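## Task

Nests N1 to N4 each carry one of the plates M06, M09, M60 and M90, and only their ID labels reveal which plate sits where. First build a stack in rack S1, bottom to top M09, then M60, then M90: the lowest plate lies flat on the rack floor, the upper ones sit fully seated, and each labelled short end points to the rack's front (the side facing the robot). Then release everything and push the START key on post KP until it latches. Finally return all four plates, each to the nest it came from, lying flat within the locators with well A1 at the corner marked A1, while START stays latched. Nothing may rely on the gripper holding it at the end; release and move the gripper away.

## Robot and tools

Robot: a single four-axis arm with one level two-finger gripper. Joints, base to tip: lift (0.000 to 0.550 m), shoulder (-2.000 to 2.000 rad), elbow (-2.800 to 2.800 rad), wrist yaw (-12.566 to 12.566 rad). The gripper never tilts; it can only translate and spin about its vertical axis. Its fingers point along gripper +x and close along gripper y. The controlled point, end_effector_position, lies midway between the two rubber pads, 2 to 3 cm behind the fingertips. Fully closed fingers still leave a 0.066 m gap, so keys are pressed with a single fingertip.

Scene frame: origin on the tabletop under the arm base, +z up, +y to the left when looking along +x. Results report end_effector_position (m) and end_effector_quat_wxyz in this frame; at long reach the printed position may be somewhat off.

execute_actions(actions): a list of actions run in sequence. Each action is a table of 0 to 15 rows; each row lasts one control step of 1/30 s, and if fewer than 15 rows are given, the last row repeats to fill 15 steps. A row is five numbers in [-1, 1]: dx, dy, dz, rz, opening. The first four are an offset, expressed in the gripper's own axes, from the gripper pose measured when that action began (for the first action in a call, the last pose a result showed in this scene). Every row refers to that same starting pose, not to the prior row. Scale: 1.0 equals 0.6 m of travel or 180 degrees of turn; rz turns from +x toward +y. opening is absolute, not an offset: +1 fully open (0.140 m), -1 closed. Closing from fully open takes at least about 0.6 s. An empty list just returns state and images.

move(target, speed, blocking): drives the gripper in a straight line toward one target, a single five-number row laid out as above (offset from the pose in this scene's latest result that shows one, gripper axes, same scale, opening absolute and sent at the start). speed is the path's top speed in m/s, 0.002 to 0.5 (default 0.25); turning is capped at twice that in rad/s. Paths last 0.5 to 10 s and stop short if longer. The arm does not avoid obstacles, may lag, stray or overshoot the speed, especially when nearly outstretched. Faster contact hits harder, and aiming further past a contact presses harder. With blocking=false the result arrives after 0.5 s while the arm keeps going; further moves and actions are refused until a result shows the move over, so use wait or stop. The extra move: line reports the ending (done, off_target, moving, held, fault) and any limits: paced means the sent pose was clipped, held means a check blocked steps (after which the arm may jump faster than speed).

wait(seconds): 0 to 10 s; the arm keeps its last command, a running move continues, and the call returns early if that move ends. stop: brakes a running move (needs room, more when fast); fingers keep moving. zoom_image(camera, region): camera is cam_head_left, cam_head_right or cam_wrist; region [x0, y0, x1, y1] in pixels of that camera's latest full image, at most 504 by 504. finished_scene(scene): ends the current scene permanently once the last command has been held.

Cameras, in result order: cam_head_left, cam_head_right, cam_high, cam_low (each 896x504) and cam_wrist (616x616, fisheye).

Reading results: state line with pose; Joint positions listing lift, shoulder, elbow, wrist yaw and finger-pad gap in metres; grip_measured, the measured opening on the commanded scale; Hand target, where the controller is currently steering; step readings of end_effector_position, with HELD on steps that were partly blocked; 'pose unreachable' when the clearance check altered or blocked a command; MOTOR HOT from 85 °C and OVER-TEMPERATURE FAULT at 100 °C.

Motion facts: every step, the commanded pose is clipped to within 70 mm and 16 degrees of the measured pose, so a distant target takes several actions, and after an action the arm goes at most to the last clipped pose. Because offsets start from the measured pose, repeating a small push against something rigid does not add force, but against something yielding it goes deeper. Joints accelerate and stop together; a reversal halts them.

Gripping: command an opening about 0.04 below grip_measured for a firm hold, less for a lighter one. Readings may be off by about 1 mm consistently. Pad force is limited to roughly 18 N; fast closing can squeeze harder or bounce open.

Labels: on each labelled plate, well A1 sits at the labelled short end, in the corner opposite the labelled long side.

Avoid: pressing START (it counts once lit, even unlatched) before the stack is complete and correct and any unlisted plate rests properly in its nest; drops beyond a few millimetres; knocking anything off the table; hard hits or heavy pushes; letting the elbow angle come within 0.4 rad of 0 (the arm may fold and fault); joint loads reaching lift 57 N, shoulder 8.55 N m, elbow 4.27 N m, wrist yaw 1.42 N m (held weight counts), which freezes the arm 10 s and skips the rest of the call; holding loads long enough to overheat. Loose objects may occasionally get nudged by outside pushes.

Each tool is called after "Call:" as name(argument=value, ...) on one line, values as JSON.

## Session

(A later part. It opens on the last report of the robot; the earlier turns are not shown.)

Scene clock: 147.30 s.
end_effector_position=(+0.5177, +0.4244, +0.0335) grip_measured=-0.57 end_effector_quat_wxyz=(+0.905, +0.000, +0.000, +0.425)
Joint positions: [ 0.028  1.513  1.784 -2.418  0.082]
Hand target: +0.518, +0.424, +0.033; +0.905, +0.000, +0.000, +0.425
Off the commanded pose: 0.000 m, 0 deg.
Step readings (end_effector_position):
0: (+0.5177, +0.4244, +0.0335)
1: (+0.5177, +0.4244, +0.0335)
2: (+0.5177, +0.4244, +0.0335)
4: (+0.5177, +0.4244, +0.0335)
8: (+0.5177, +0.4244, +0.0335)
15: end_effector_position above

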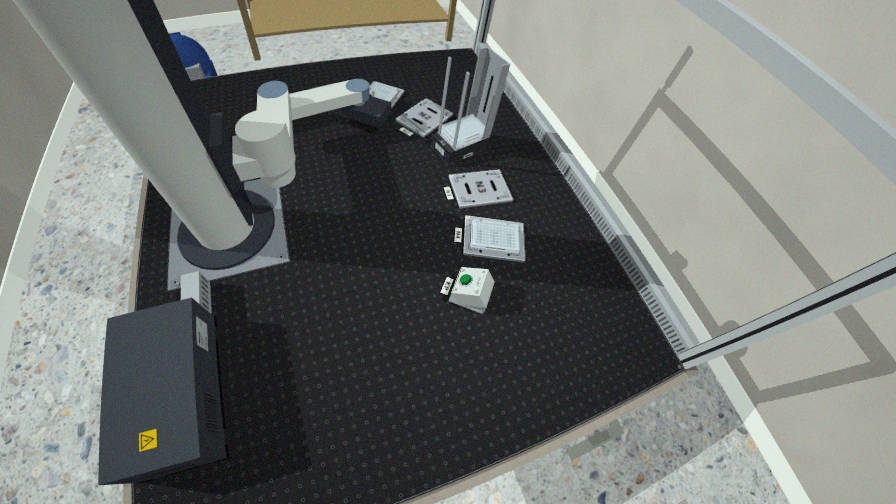

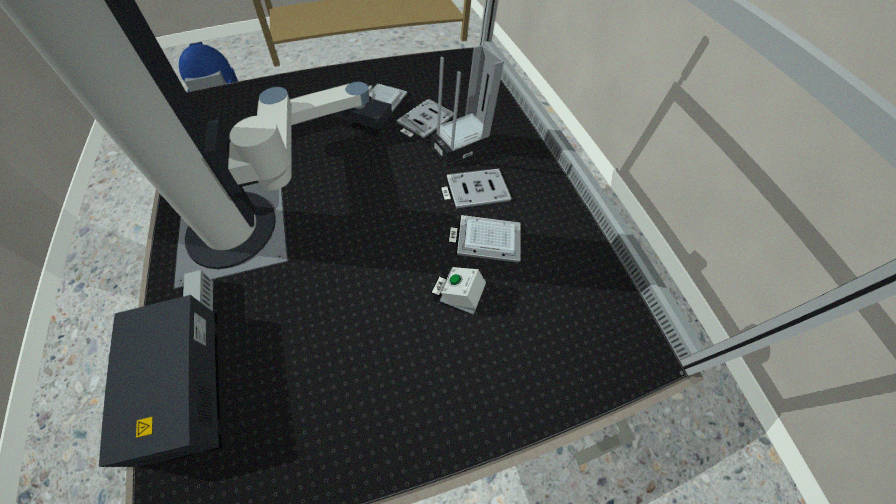

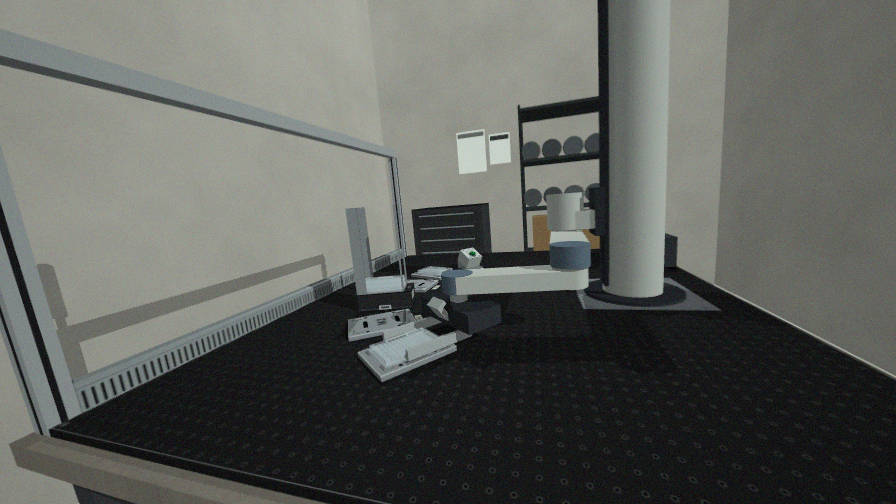

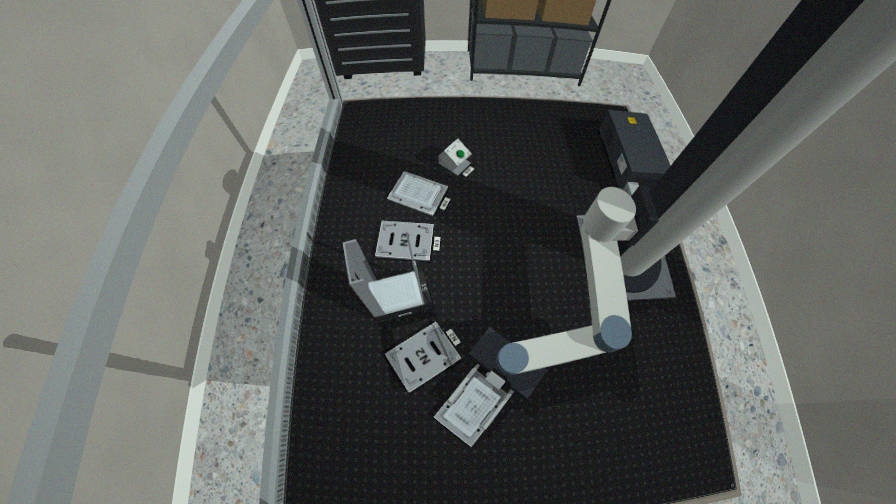

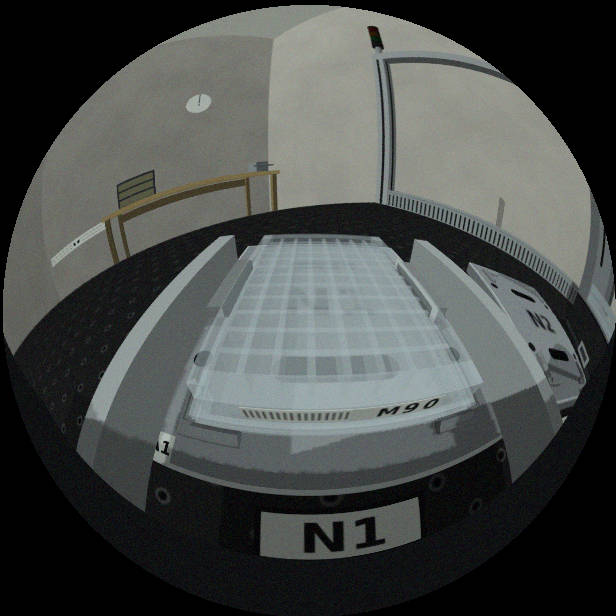

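Call:
move(target=[0, 0.0003, -0.03, 0, -0.61], speed=0.05)

Call:
move(target=[0, 0, -0.04, 0, -0.61], speed=0.02)

Scene clock: 153.33 s.
end_effector_position=(+0.7164, +0.1316, +0.3320) grip_measured=-0.57 end_effector_quat_wxyz=(+0.992, +0.000, +0.000, +0.128)
Joint positions: [ 0.327  0.817  1.858 -2.418  0.082]
Hand target: +0.716, +0.132, +0.332; +0.992, +0.000, +0.000, +0.128
Off the commanded pose: 0.000 m, 0 deg.
move: done

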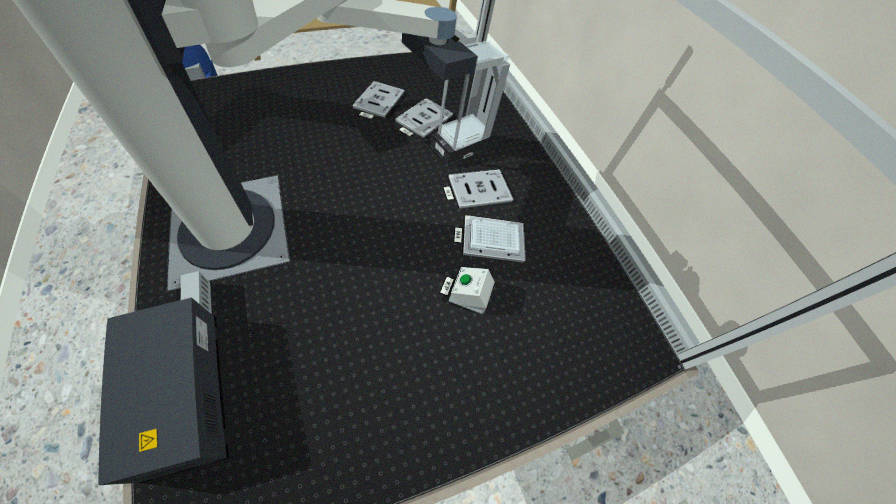

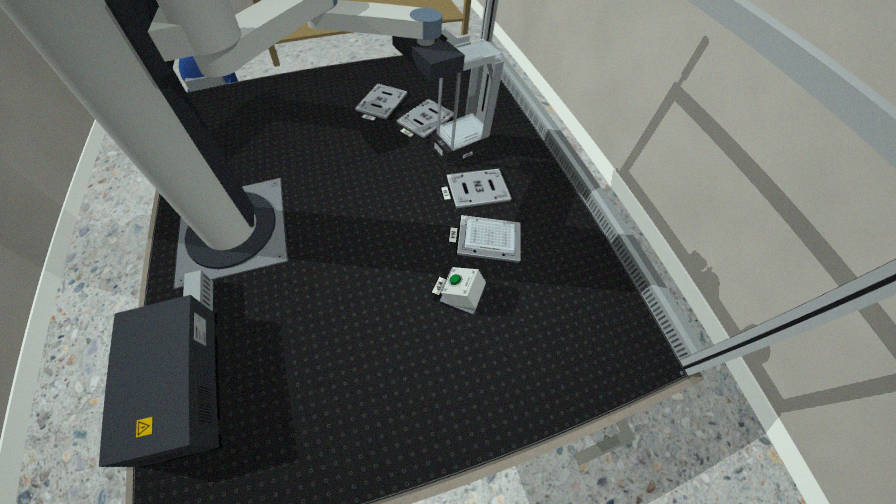

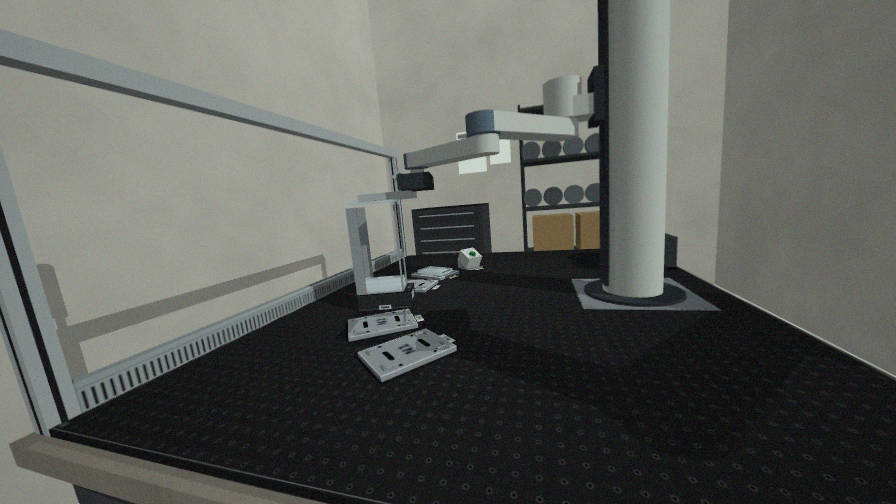

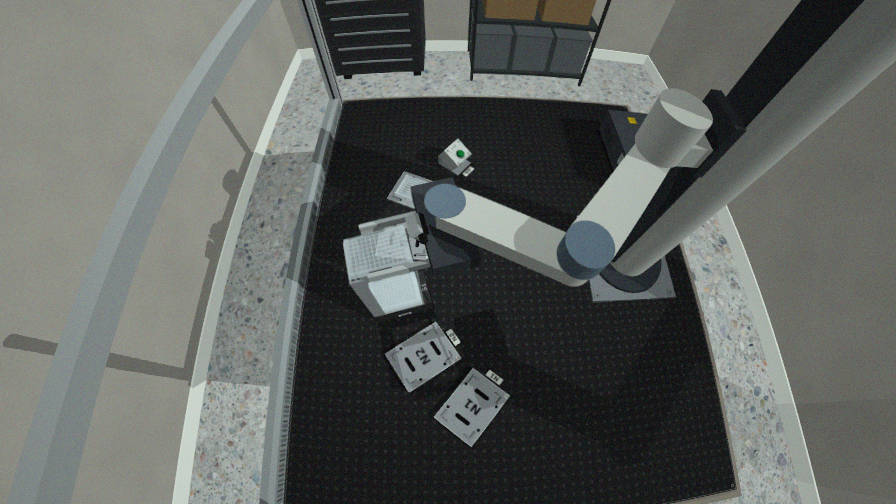

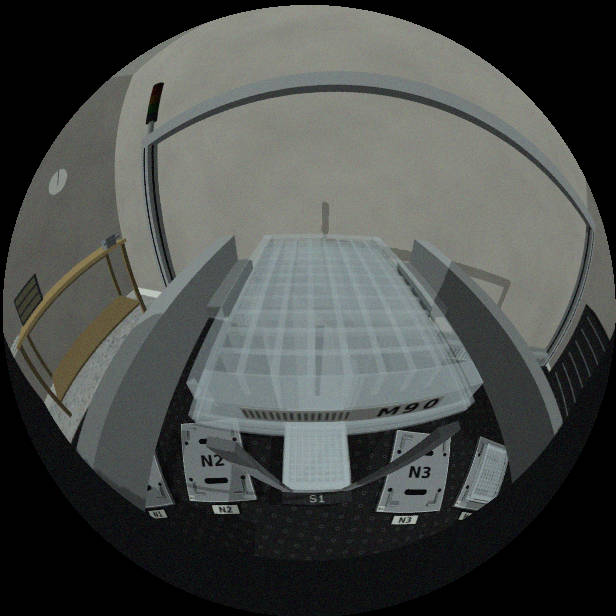

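Scene clock: 154.77 s.
end_effector_position=(+0.7164, +0.1316, +0.3079) grip_measured=-0.57 end_effector_quat_wxyz=(+0.992, +0.000, +0.000, +0.128)
Joint positions: [ 0.303  0.817  1.858 -2.418  0.082]
Hand target: +0.716, +0.132, +0.308; +0.992, +0.000, +0.000, +0.128
Off the commanded pose: 0.000 m, 0 deg.
move: done

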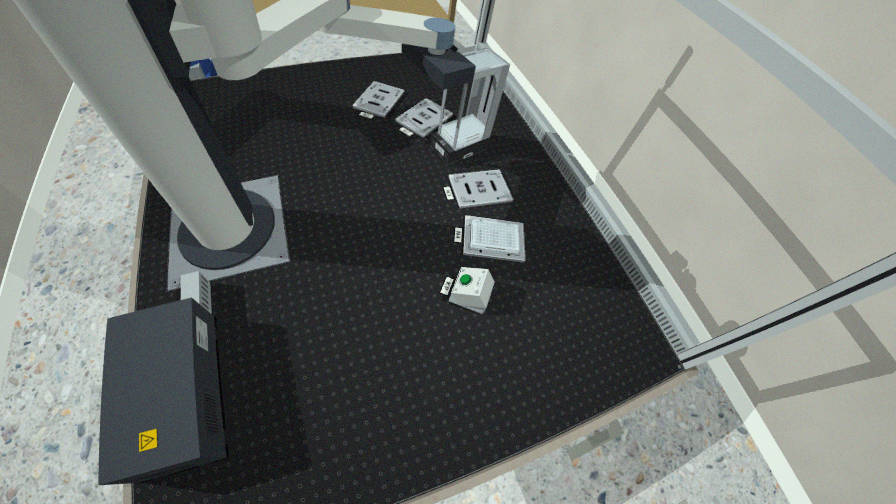

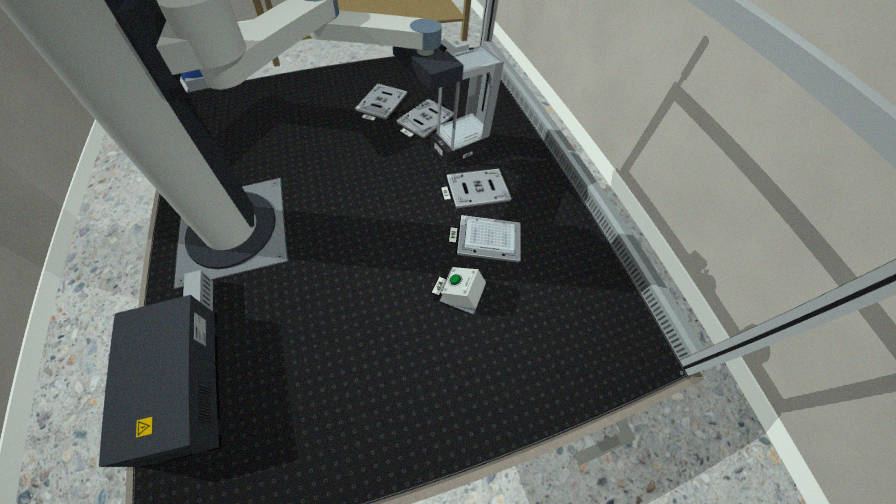

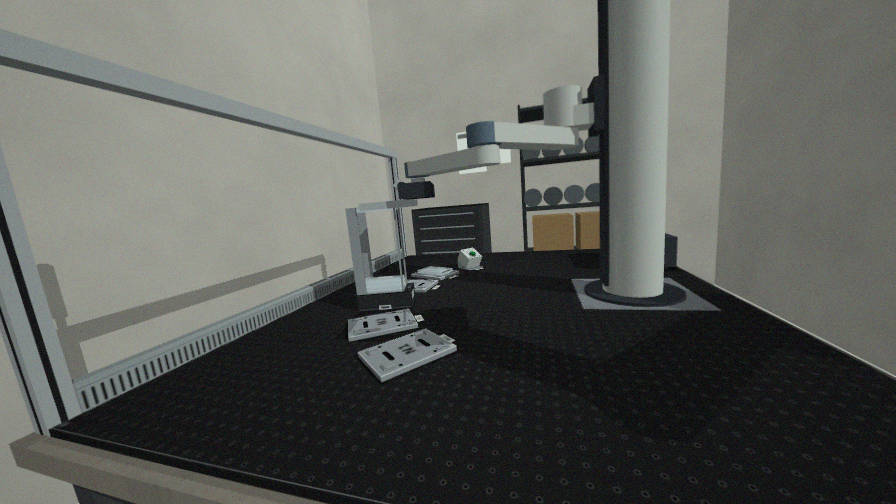

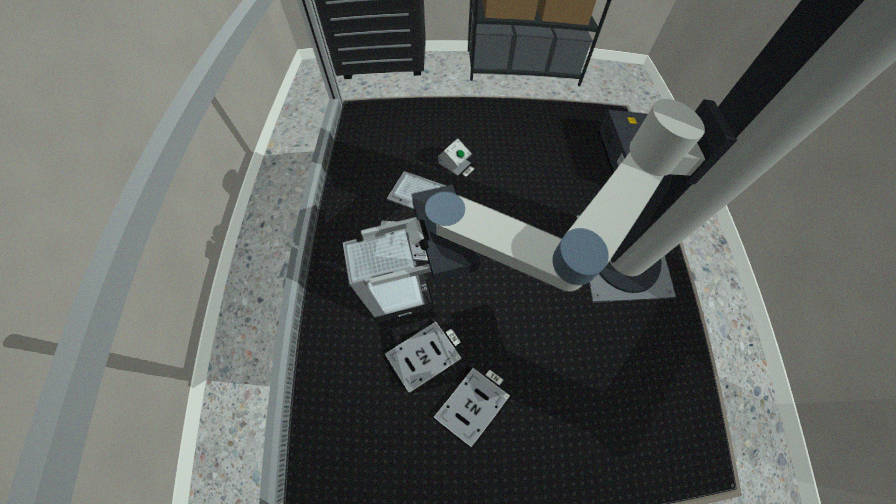

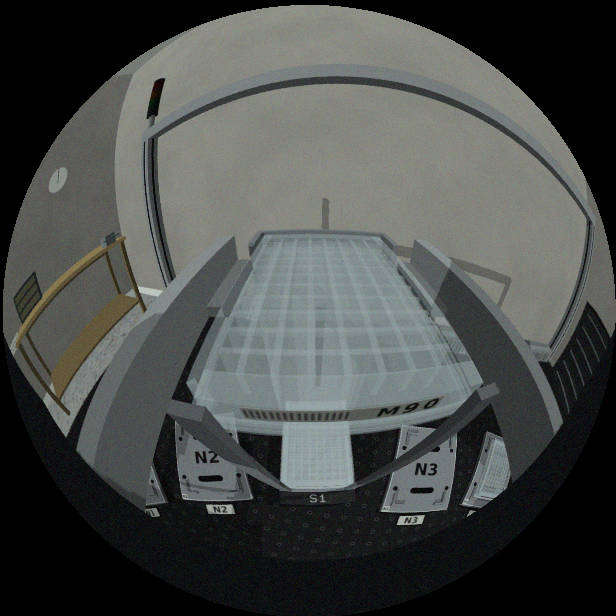

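Call:
move(target=[0, 0, -0.3365, 0, -0.61], speed=0.1)

Call:
execute_actions(actions=[[[0,0,-0.002,0,-0.61],[0,0,-0.004,0,-0.61],[0,0,-0.006,0,-0.61],[0,0,-0.007,0,-0.61],[0,0,-0.008,0,-0.61]],[[0,0,-0.0017,0,-0.61]],[[0,0,-0.0012,0,-0.61]]])

Scene clock: 157.60 s.
end_effector_position=(+0.7164, +0.1316, +0.1059) grip_measured=-0.57 end_effector_quat_wxyz=(+0.992, +0.000, +0.000, +0.128)
Joint positions: [ 0.101  0.817  1.858 -2.418  0.082]
Hand target: +0.716, +0.132, +0.106; +0.992, +0.000, +0.000, +0.128
Off the commanded pose: 0.000 m, 0 deg.
move: done

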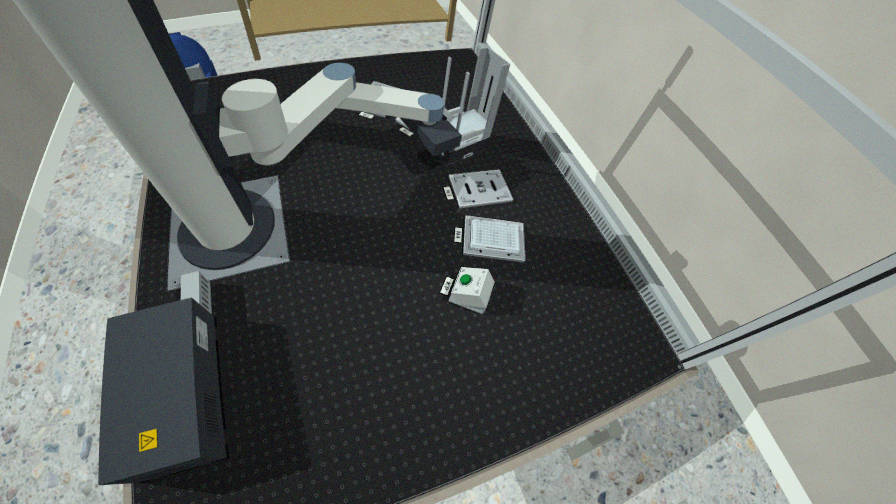

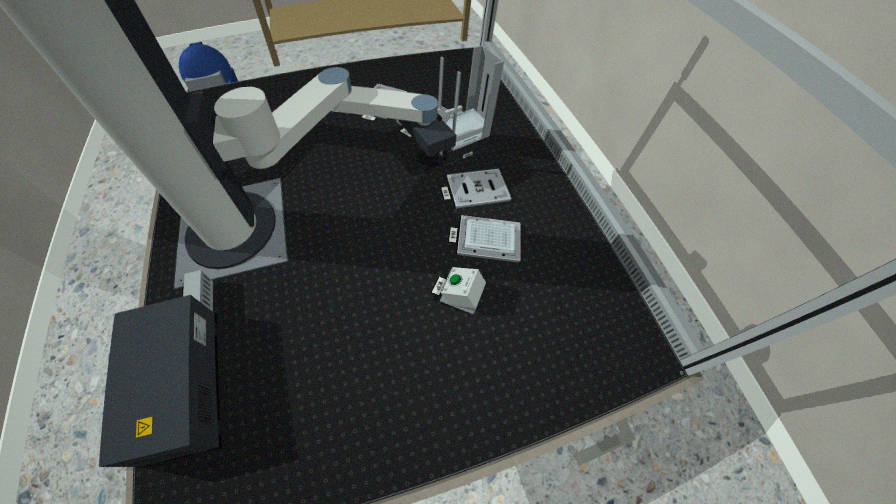

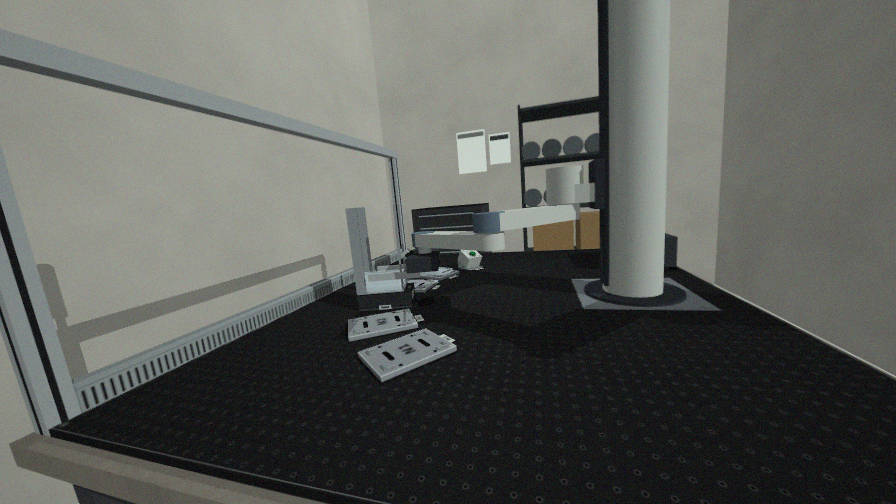

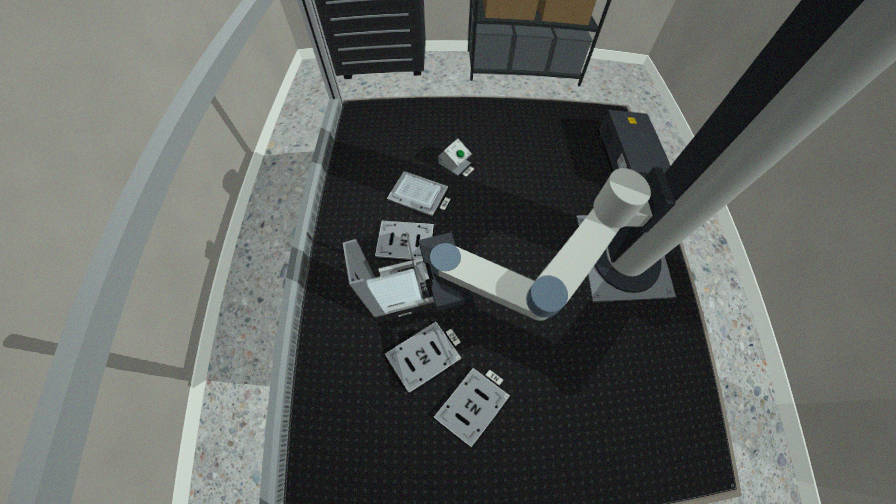

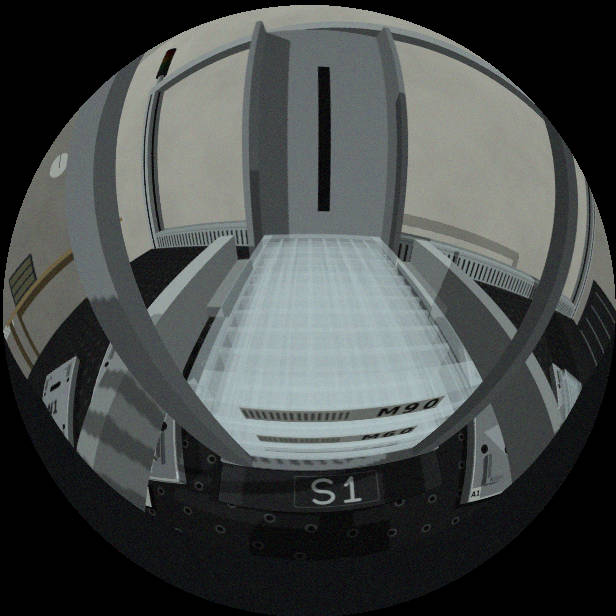

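Scene clock: 159.10 s.
end_effector_position=(+0.7164, +0.1316, +0.0999) grip_measured=-0.57 end_effector_quat_wxyz=(+0.992, +0.000, +0.000, +0.128)
Joint positions: [ 0.095  0.817  1.858 -2.418  0.082]
Hand target: +0.716, +0.132, +0.099; +0.992, +0.000, +0.000, +0.128
Off the commanded pose: 0.001 m, 0 deg.
Step readings (end_effector_position; steps 1 to 15: 1st action; 16 to 30: 2nd action; 31 to 45: 3rd action):
0: (+0.7164, +0.1316, +0.1059)
1: (+0.7164, +0.1316, +0.1059)
2: (+0.7164, +0.1316, +0.1051)
4: (+0.7164, +0.1316, +0.1026)
8: (+0.7164, +0.1316, +0.1011)
15: (+0.7164, +0.1316, +0.1011)
16: (+0.7164, +0.1316, +0.1011)
17: (+0.7164, +0.1316, +0.1003)
19: (+0.7164, +0.1316, +0.1001)
23: (+0.7164, +0.1316, +0.1001)
30: (+0.7164, +0.1316, +0.1001)
31: (+0.7164, +0.1316, +0.1001)
32: (+0.7164, +0.1316, +0.0998)
34: (+0.7164, +0.1316, +0.0999)
38: (+0.7164, +0.1316, +0.0999)
45: end_effector_position above

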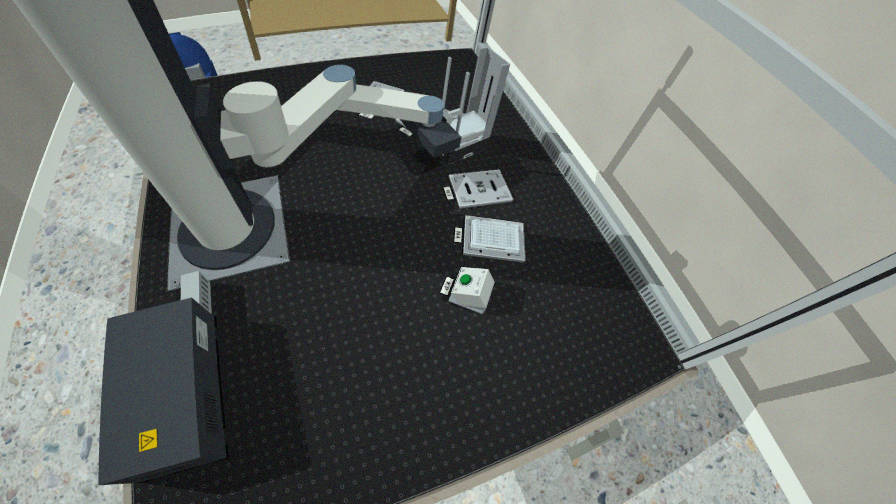

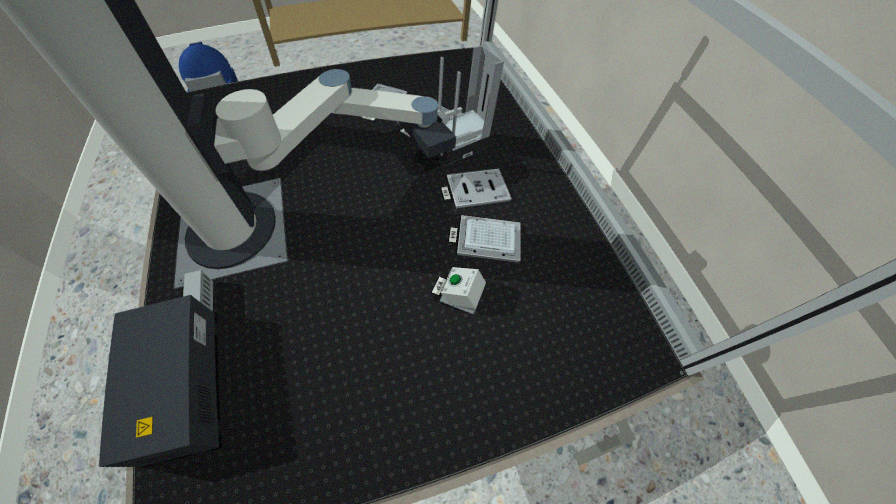

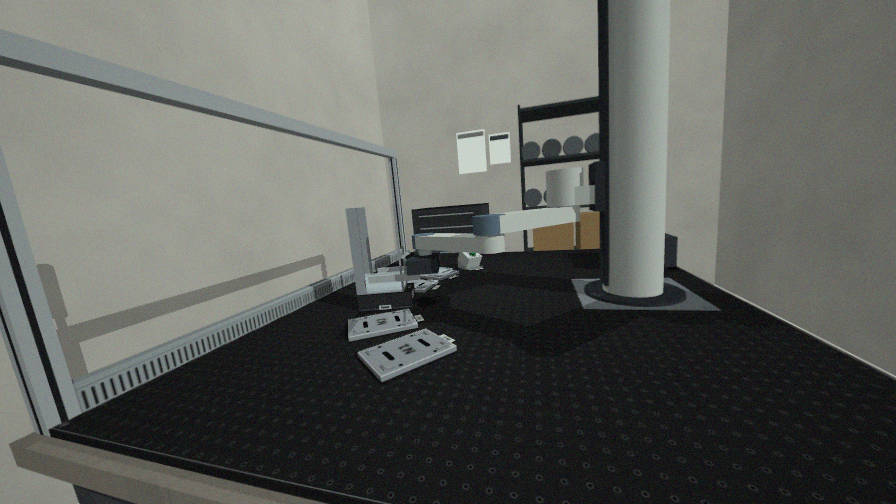

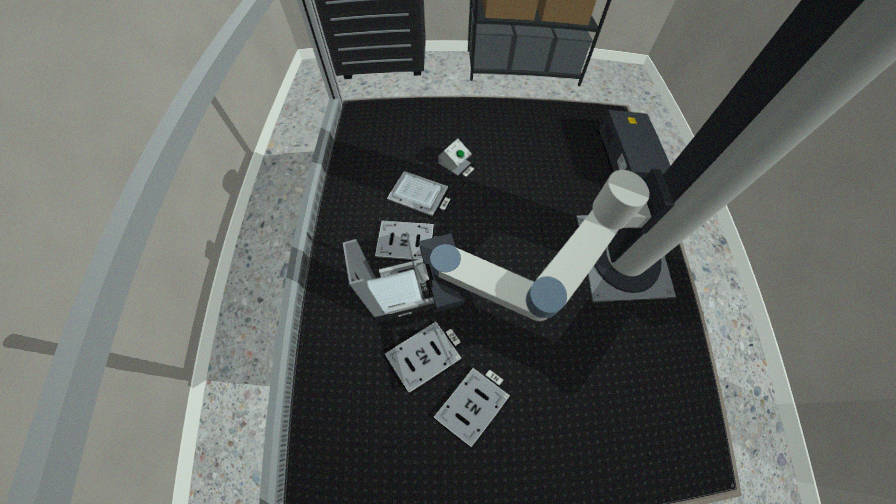

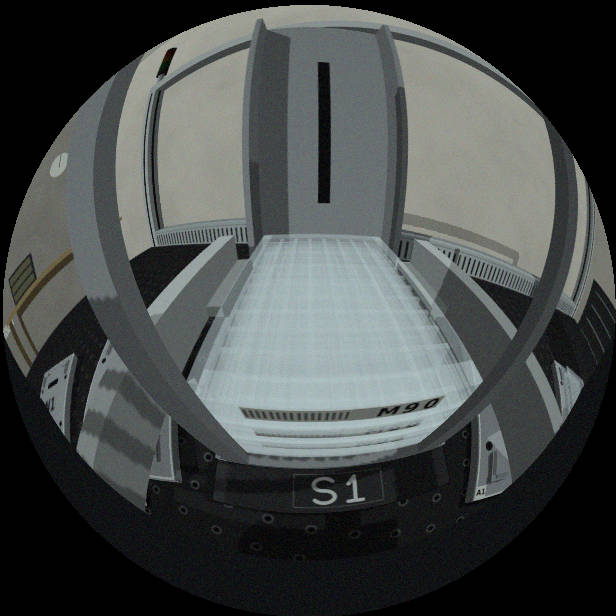

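Call:
execute_actions(actions=[[[0,0,0,0,-0.58],[0,0,0,0,-0.55],[0,0,0,0,-0.52],[0,0,0,0,-0.48],[0,0,0,0,-0.44],[0,0,0,0,-0.4],[0,0,0,0,-0.32],[0,0,0,0,-0.22],[0,0,0,0,-0.1],[0,0,0,0,0.0],[0,0,0,0,0.1],[0,0,0,0,0.2],[0,0,0,0,0.3],[0,0,0,0,0.4]]])

Call:
move(target=[-0.21, 0, 0, 0, 0.4], speed=0.15)

Call:
zoom_image(camera="cam_wrist", region=[255, 185, 395, 295])

Scene clock: 160.07 s.
end_effector_position=(+0.7164, +0.1316, +0.1000) grip_measured=+0.40 end_effector_quat_wxyz=(+0.992, +0.000, +0.000, +0.128)
Joint positions: [ 0.095  0.817  1.858 -2.418  0.118]
Hand target: +0.716, +0.132, +0.100; +0.992, +0.000, +0.000, +0.128
Off the commanded pose: 0.000 m, 0 deg.
Step readings (end_effector_position):
0: (+0.7164, +0.1316, +0.0999)
1: (+0.7164, +0.1316, +0.0999)
2: (+0.7164, +0.1316, +0.1002)
4: (+0.7164, +0.1316, +0.1000)
8: (+0.7164, +0.1316, +0.1000)
15: end_effector_position above

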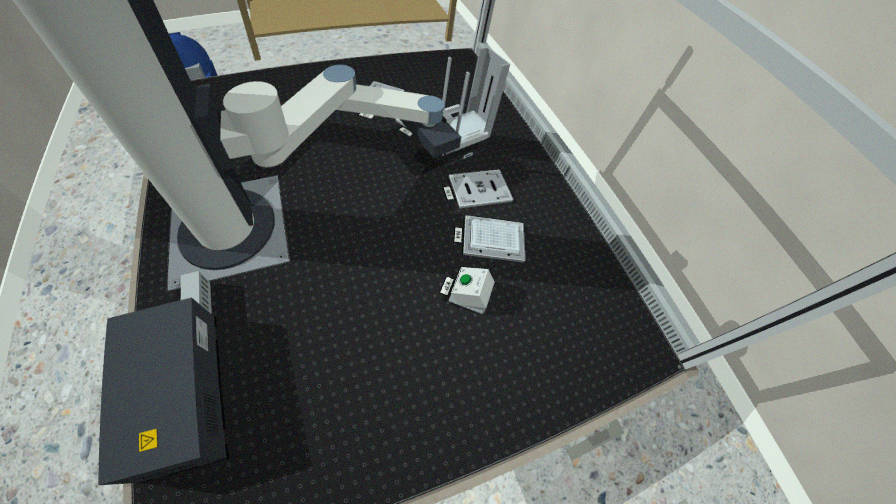

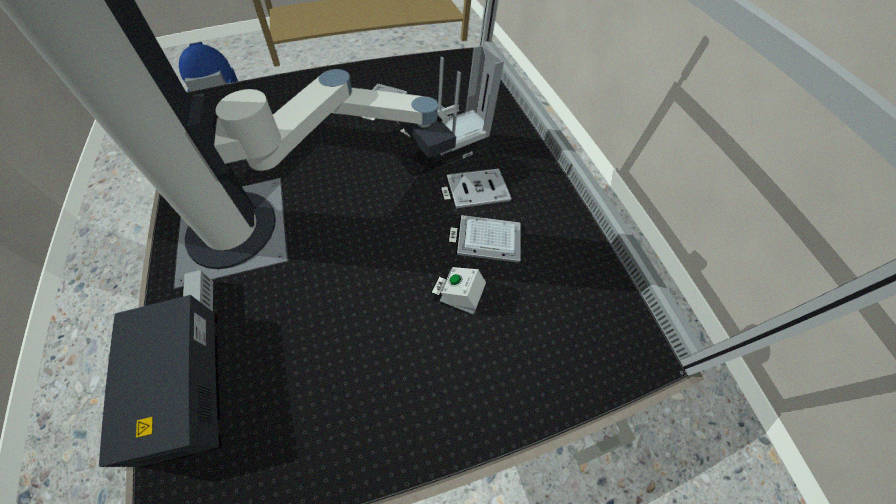

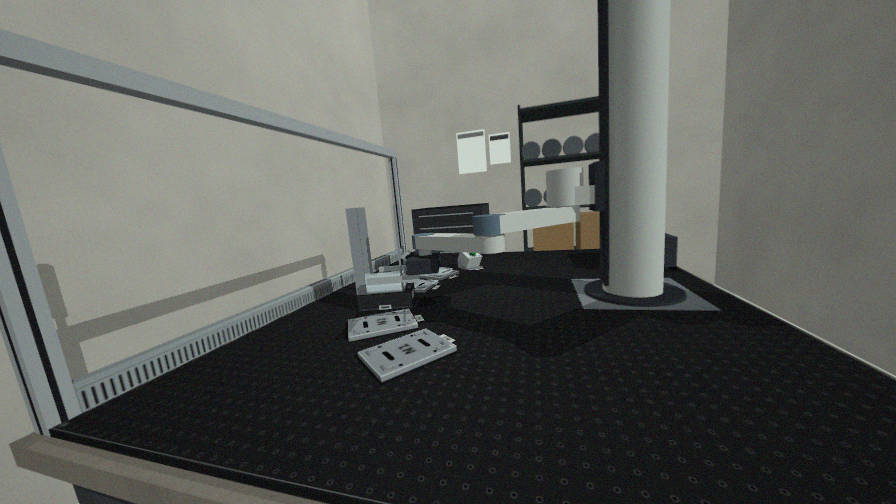

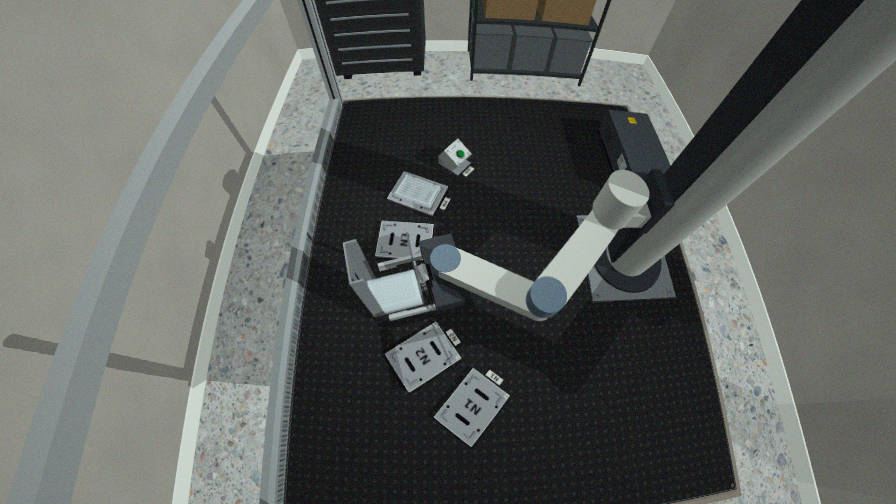

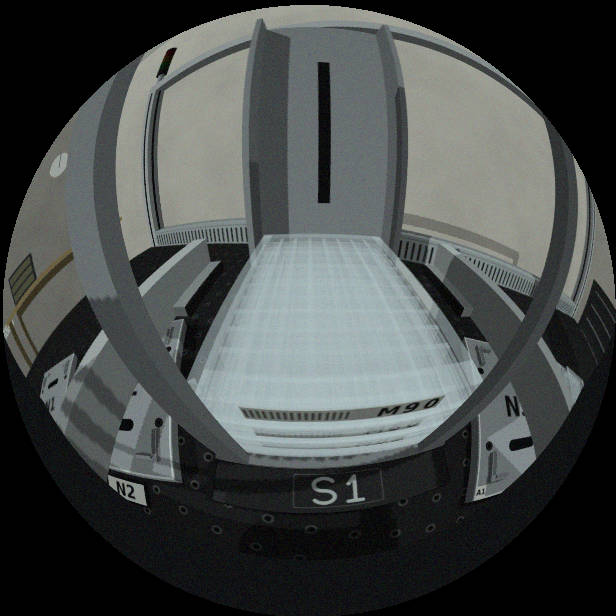

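Scene clock: 161.23 s.
end_effector_position=(+0.5945, +0.0994, +0.1000) grip_measured=+0.40 end_effector_quat_wxyz=(+0.992, +0.000, +0.000, +0.128)
Joint positions: [ 0.095  1.088  1.18  -2.012  0.118]
Hand target: +0.594, +0.100, +0.100; +0.992, +0.000, +0.000, +0.128
Off the commanded pose: 0.000 m, 0 deg.
move: done

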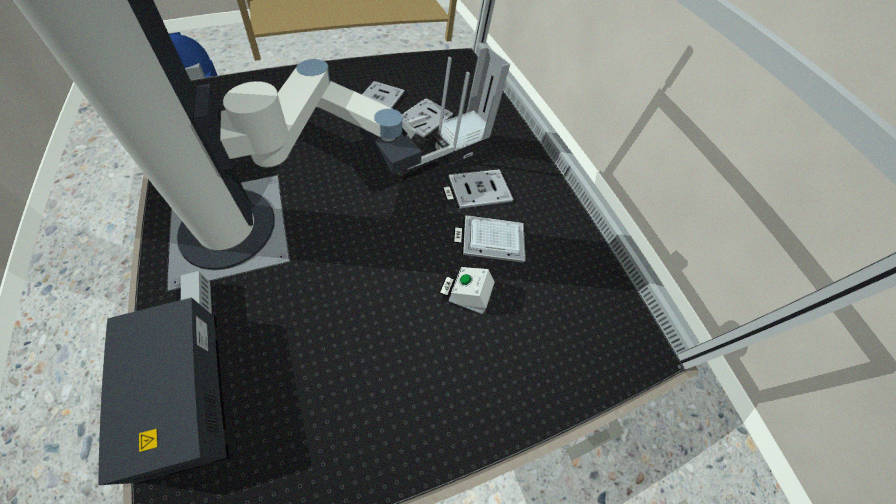

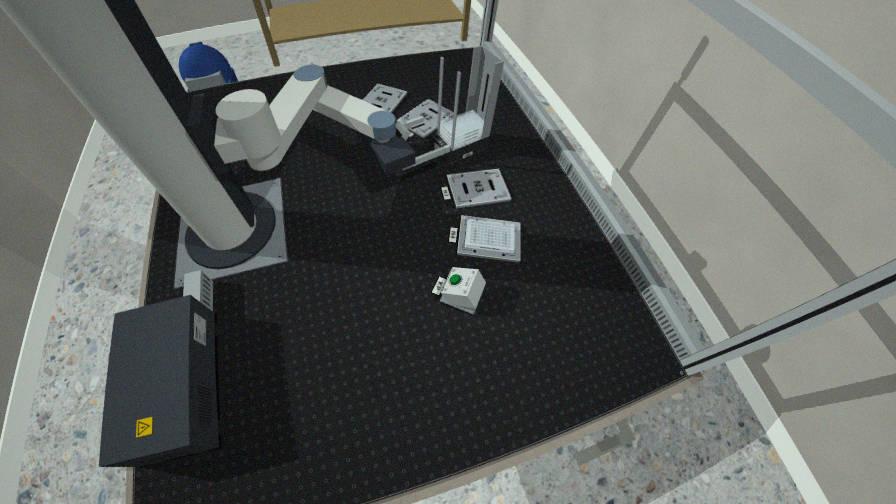

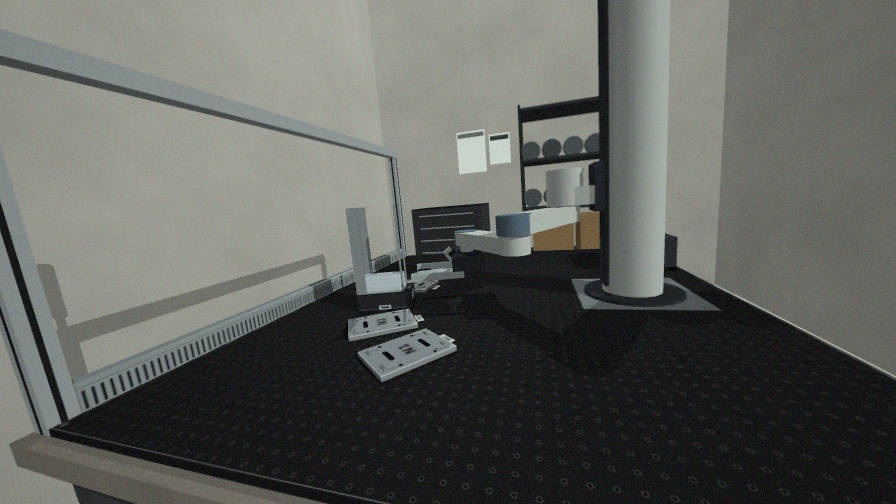

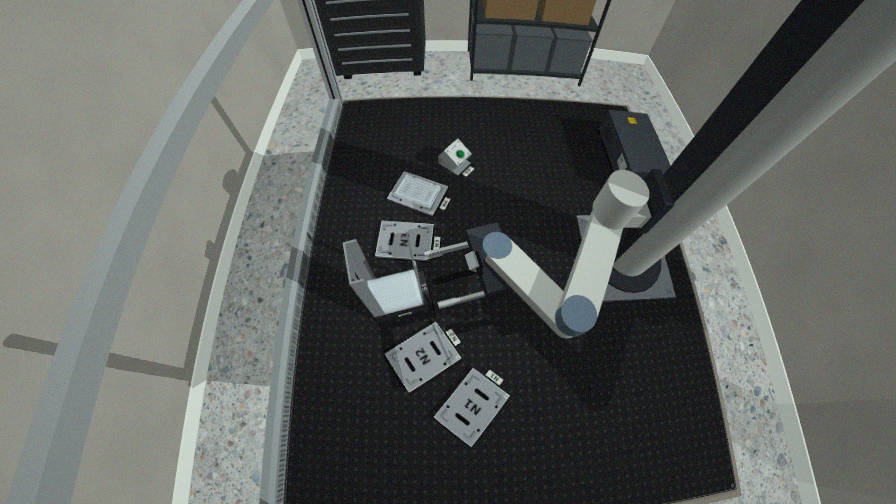

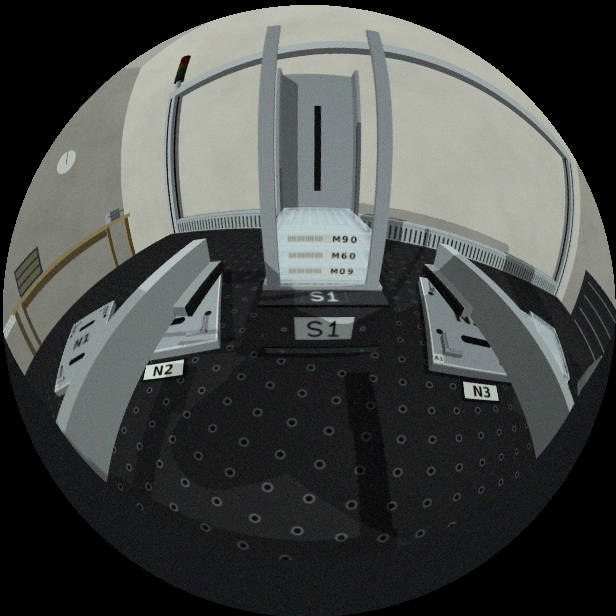

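Region (255, 185, 395, 295) of cam_wrist's 616x616 image, scaled by 3.600, with more detail than that image has; it fills the top 396 rows of this view, and the rest is white.

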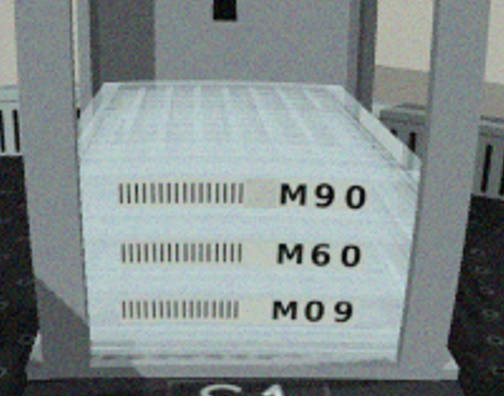

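Call:
zoom_image(camera="cam_high", region=[355, 262, 420, 302])

Call:
zoom_image(camera="cam_head_left", region=[425, 95, 545, 325])

Region (355, 262, 420, 302) of cam_high's 896x504 image, scaled by 7.754, with more detail than that image has; it fills the top 310 rows of this view, and the rest is white.

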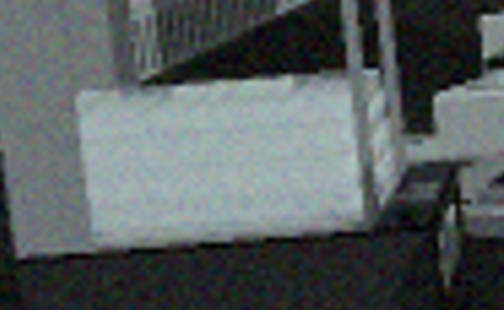

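Region (425, 95, 545, 325) of cam_head_left's 896x504 image, scaled by 2.191, with more detail than that image has; it fills the left 263 columns of this view, and the rest is white.

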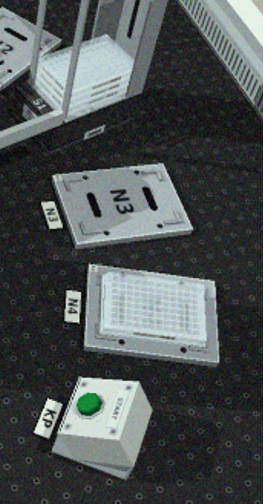

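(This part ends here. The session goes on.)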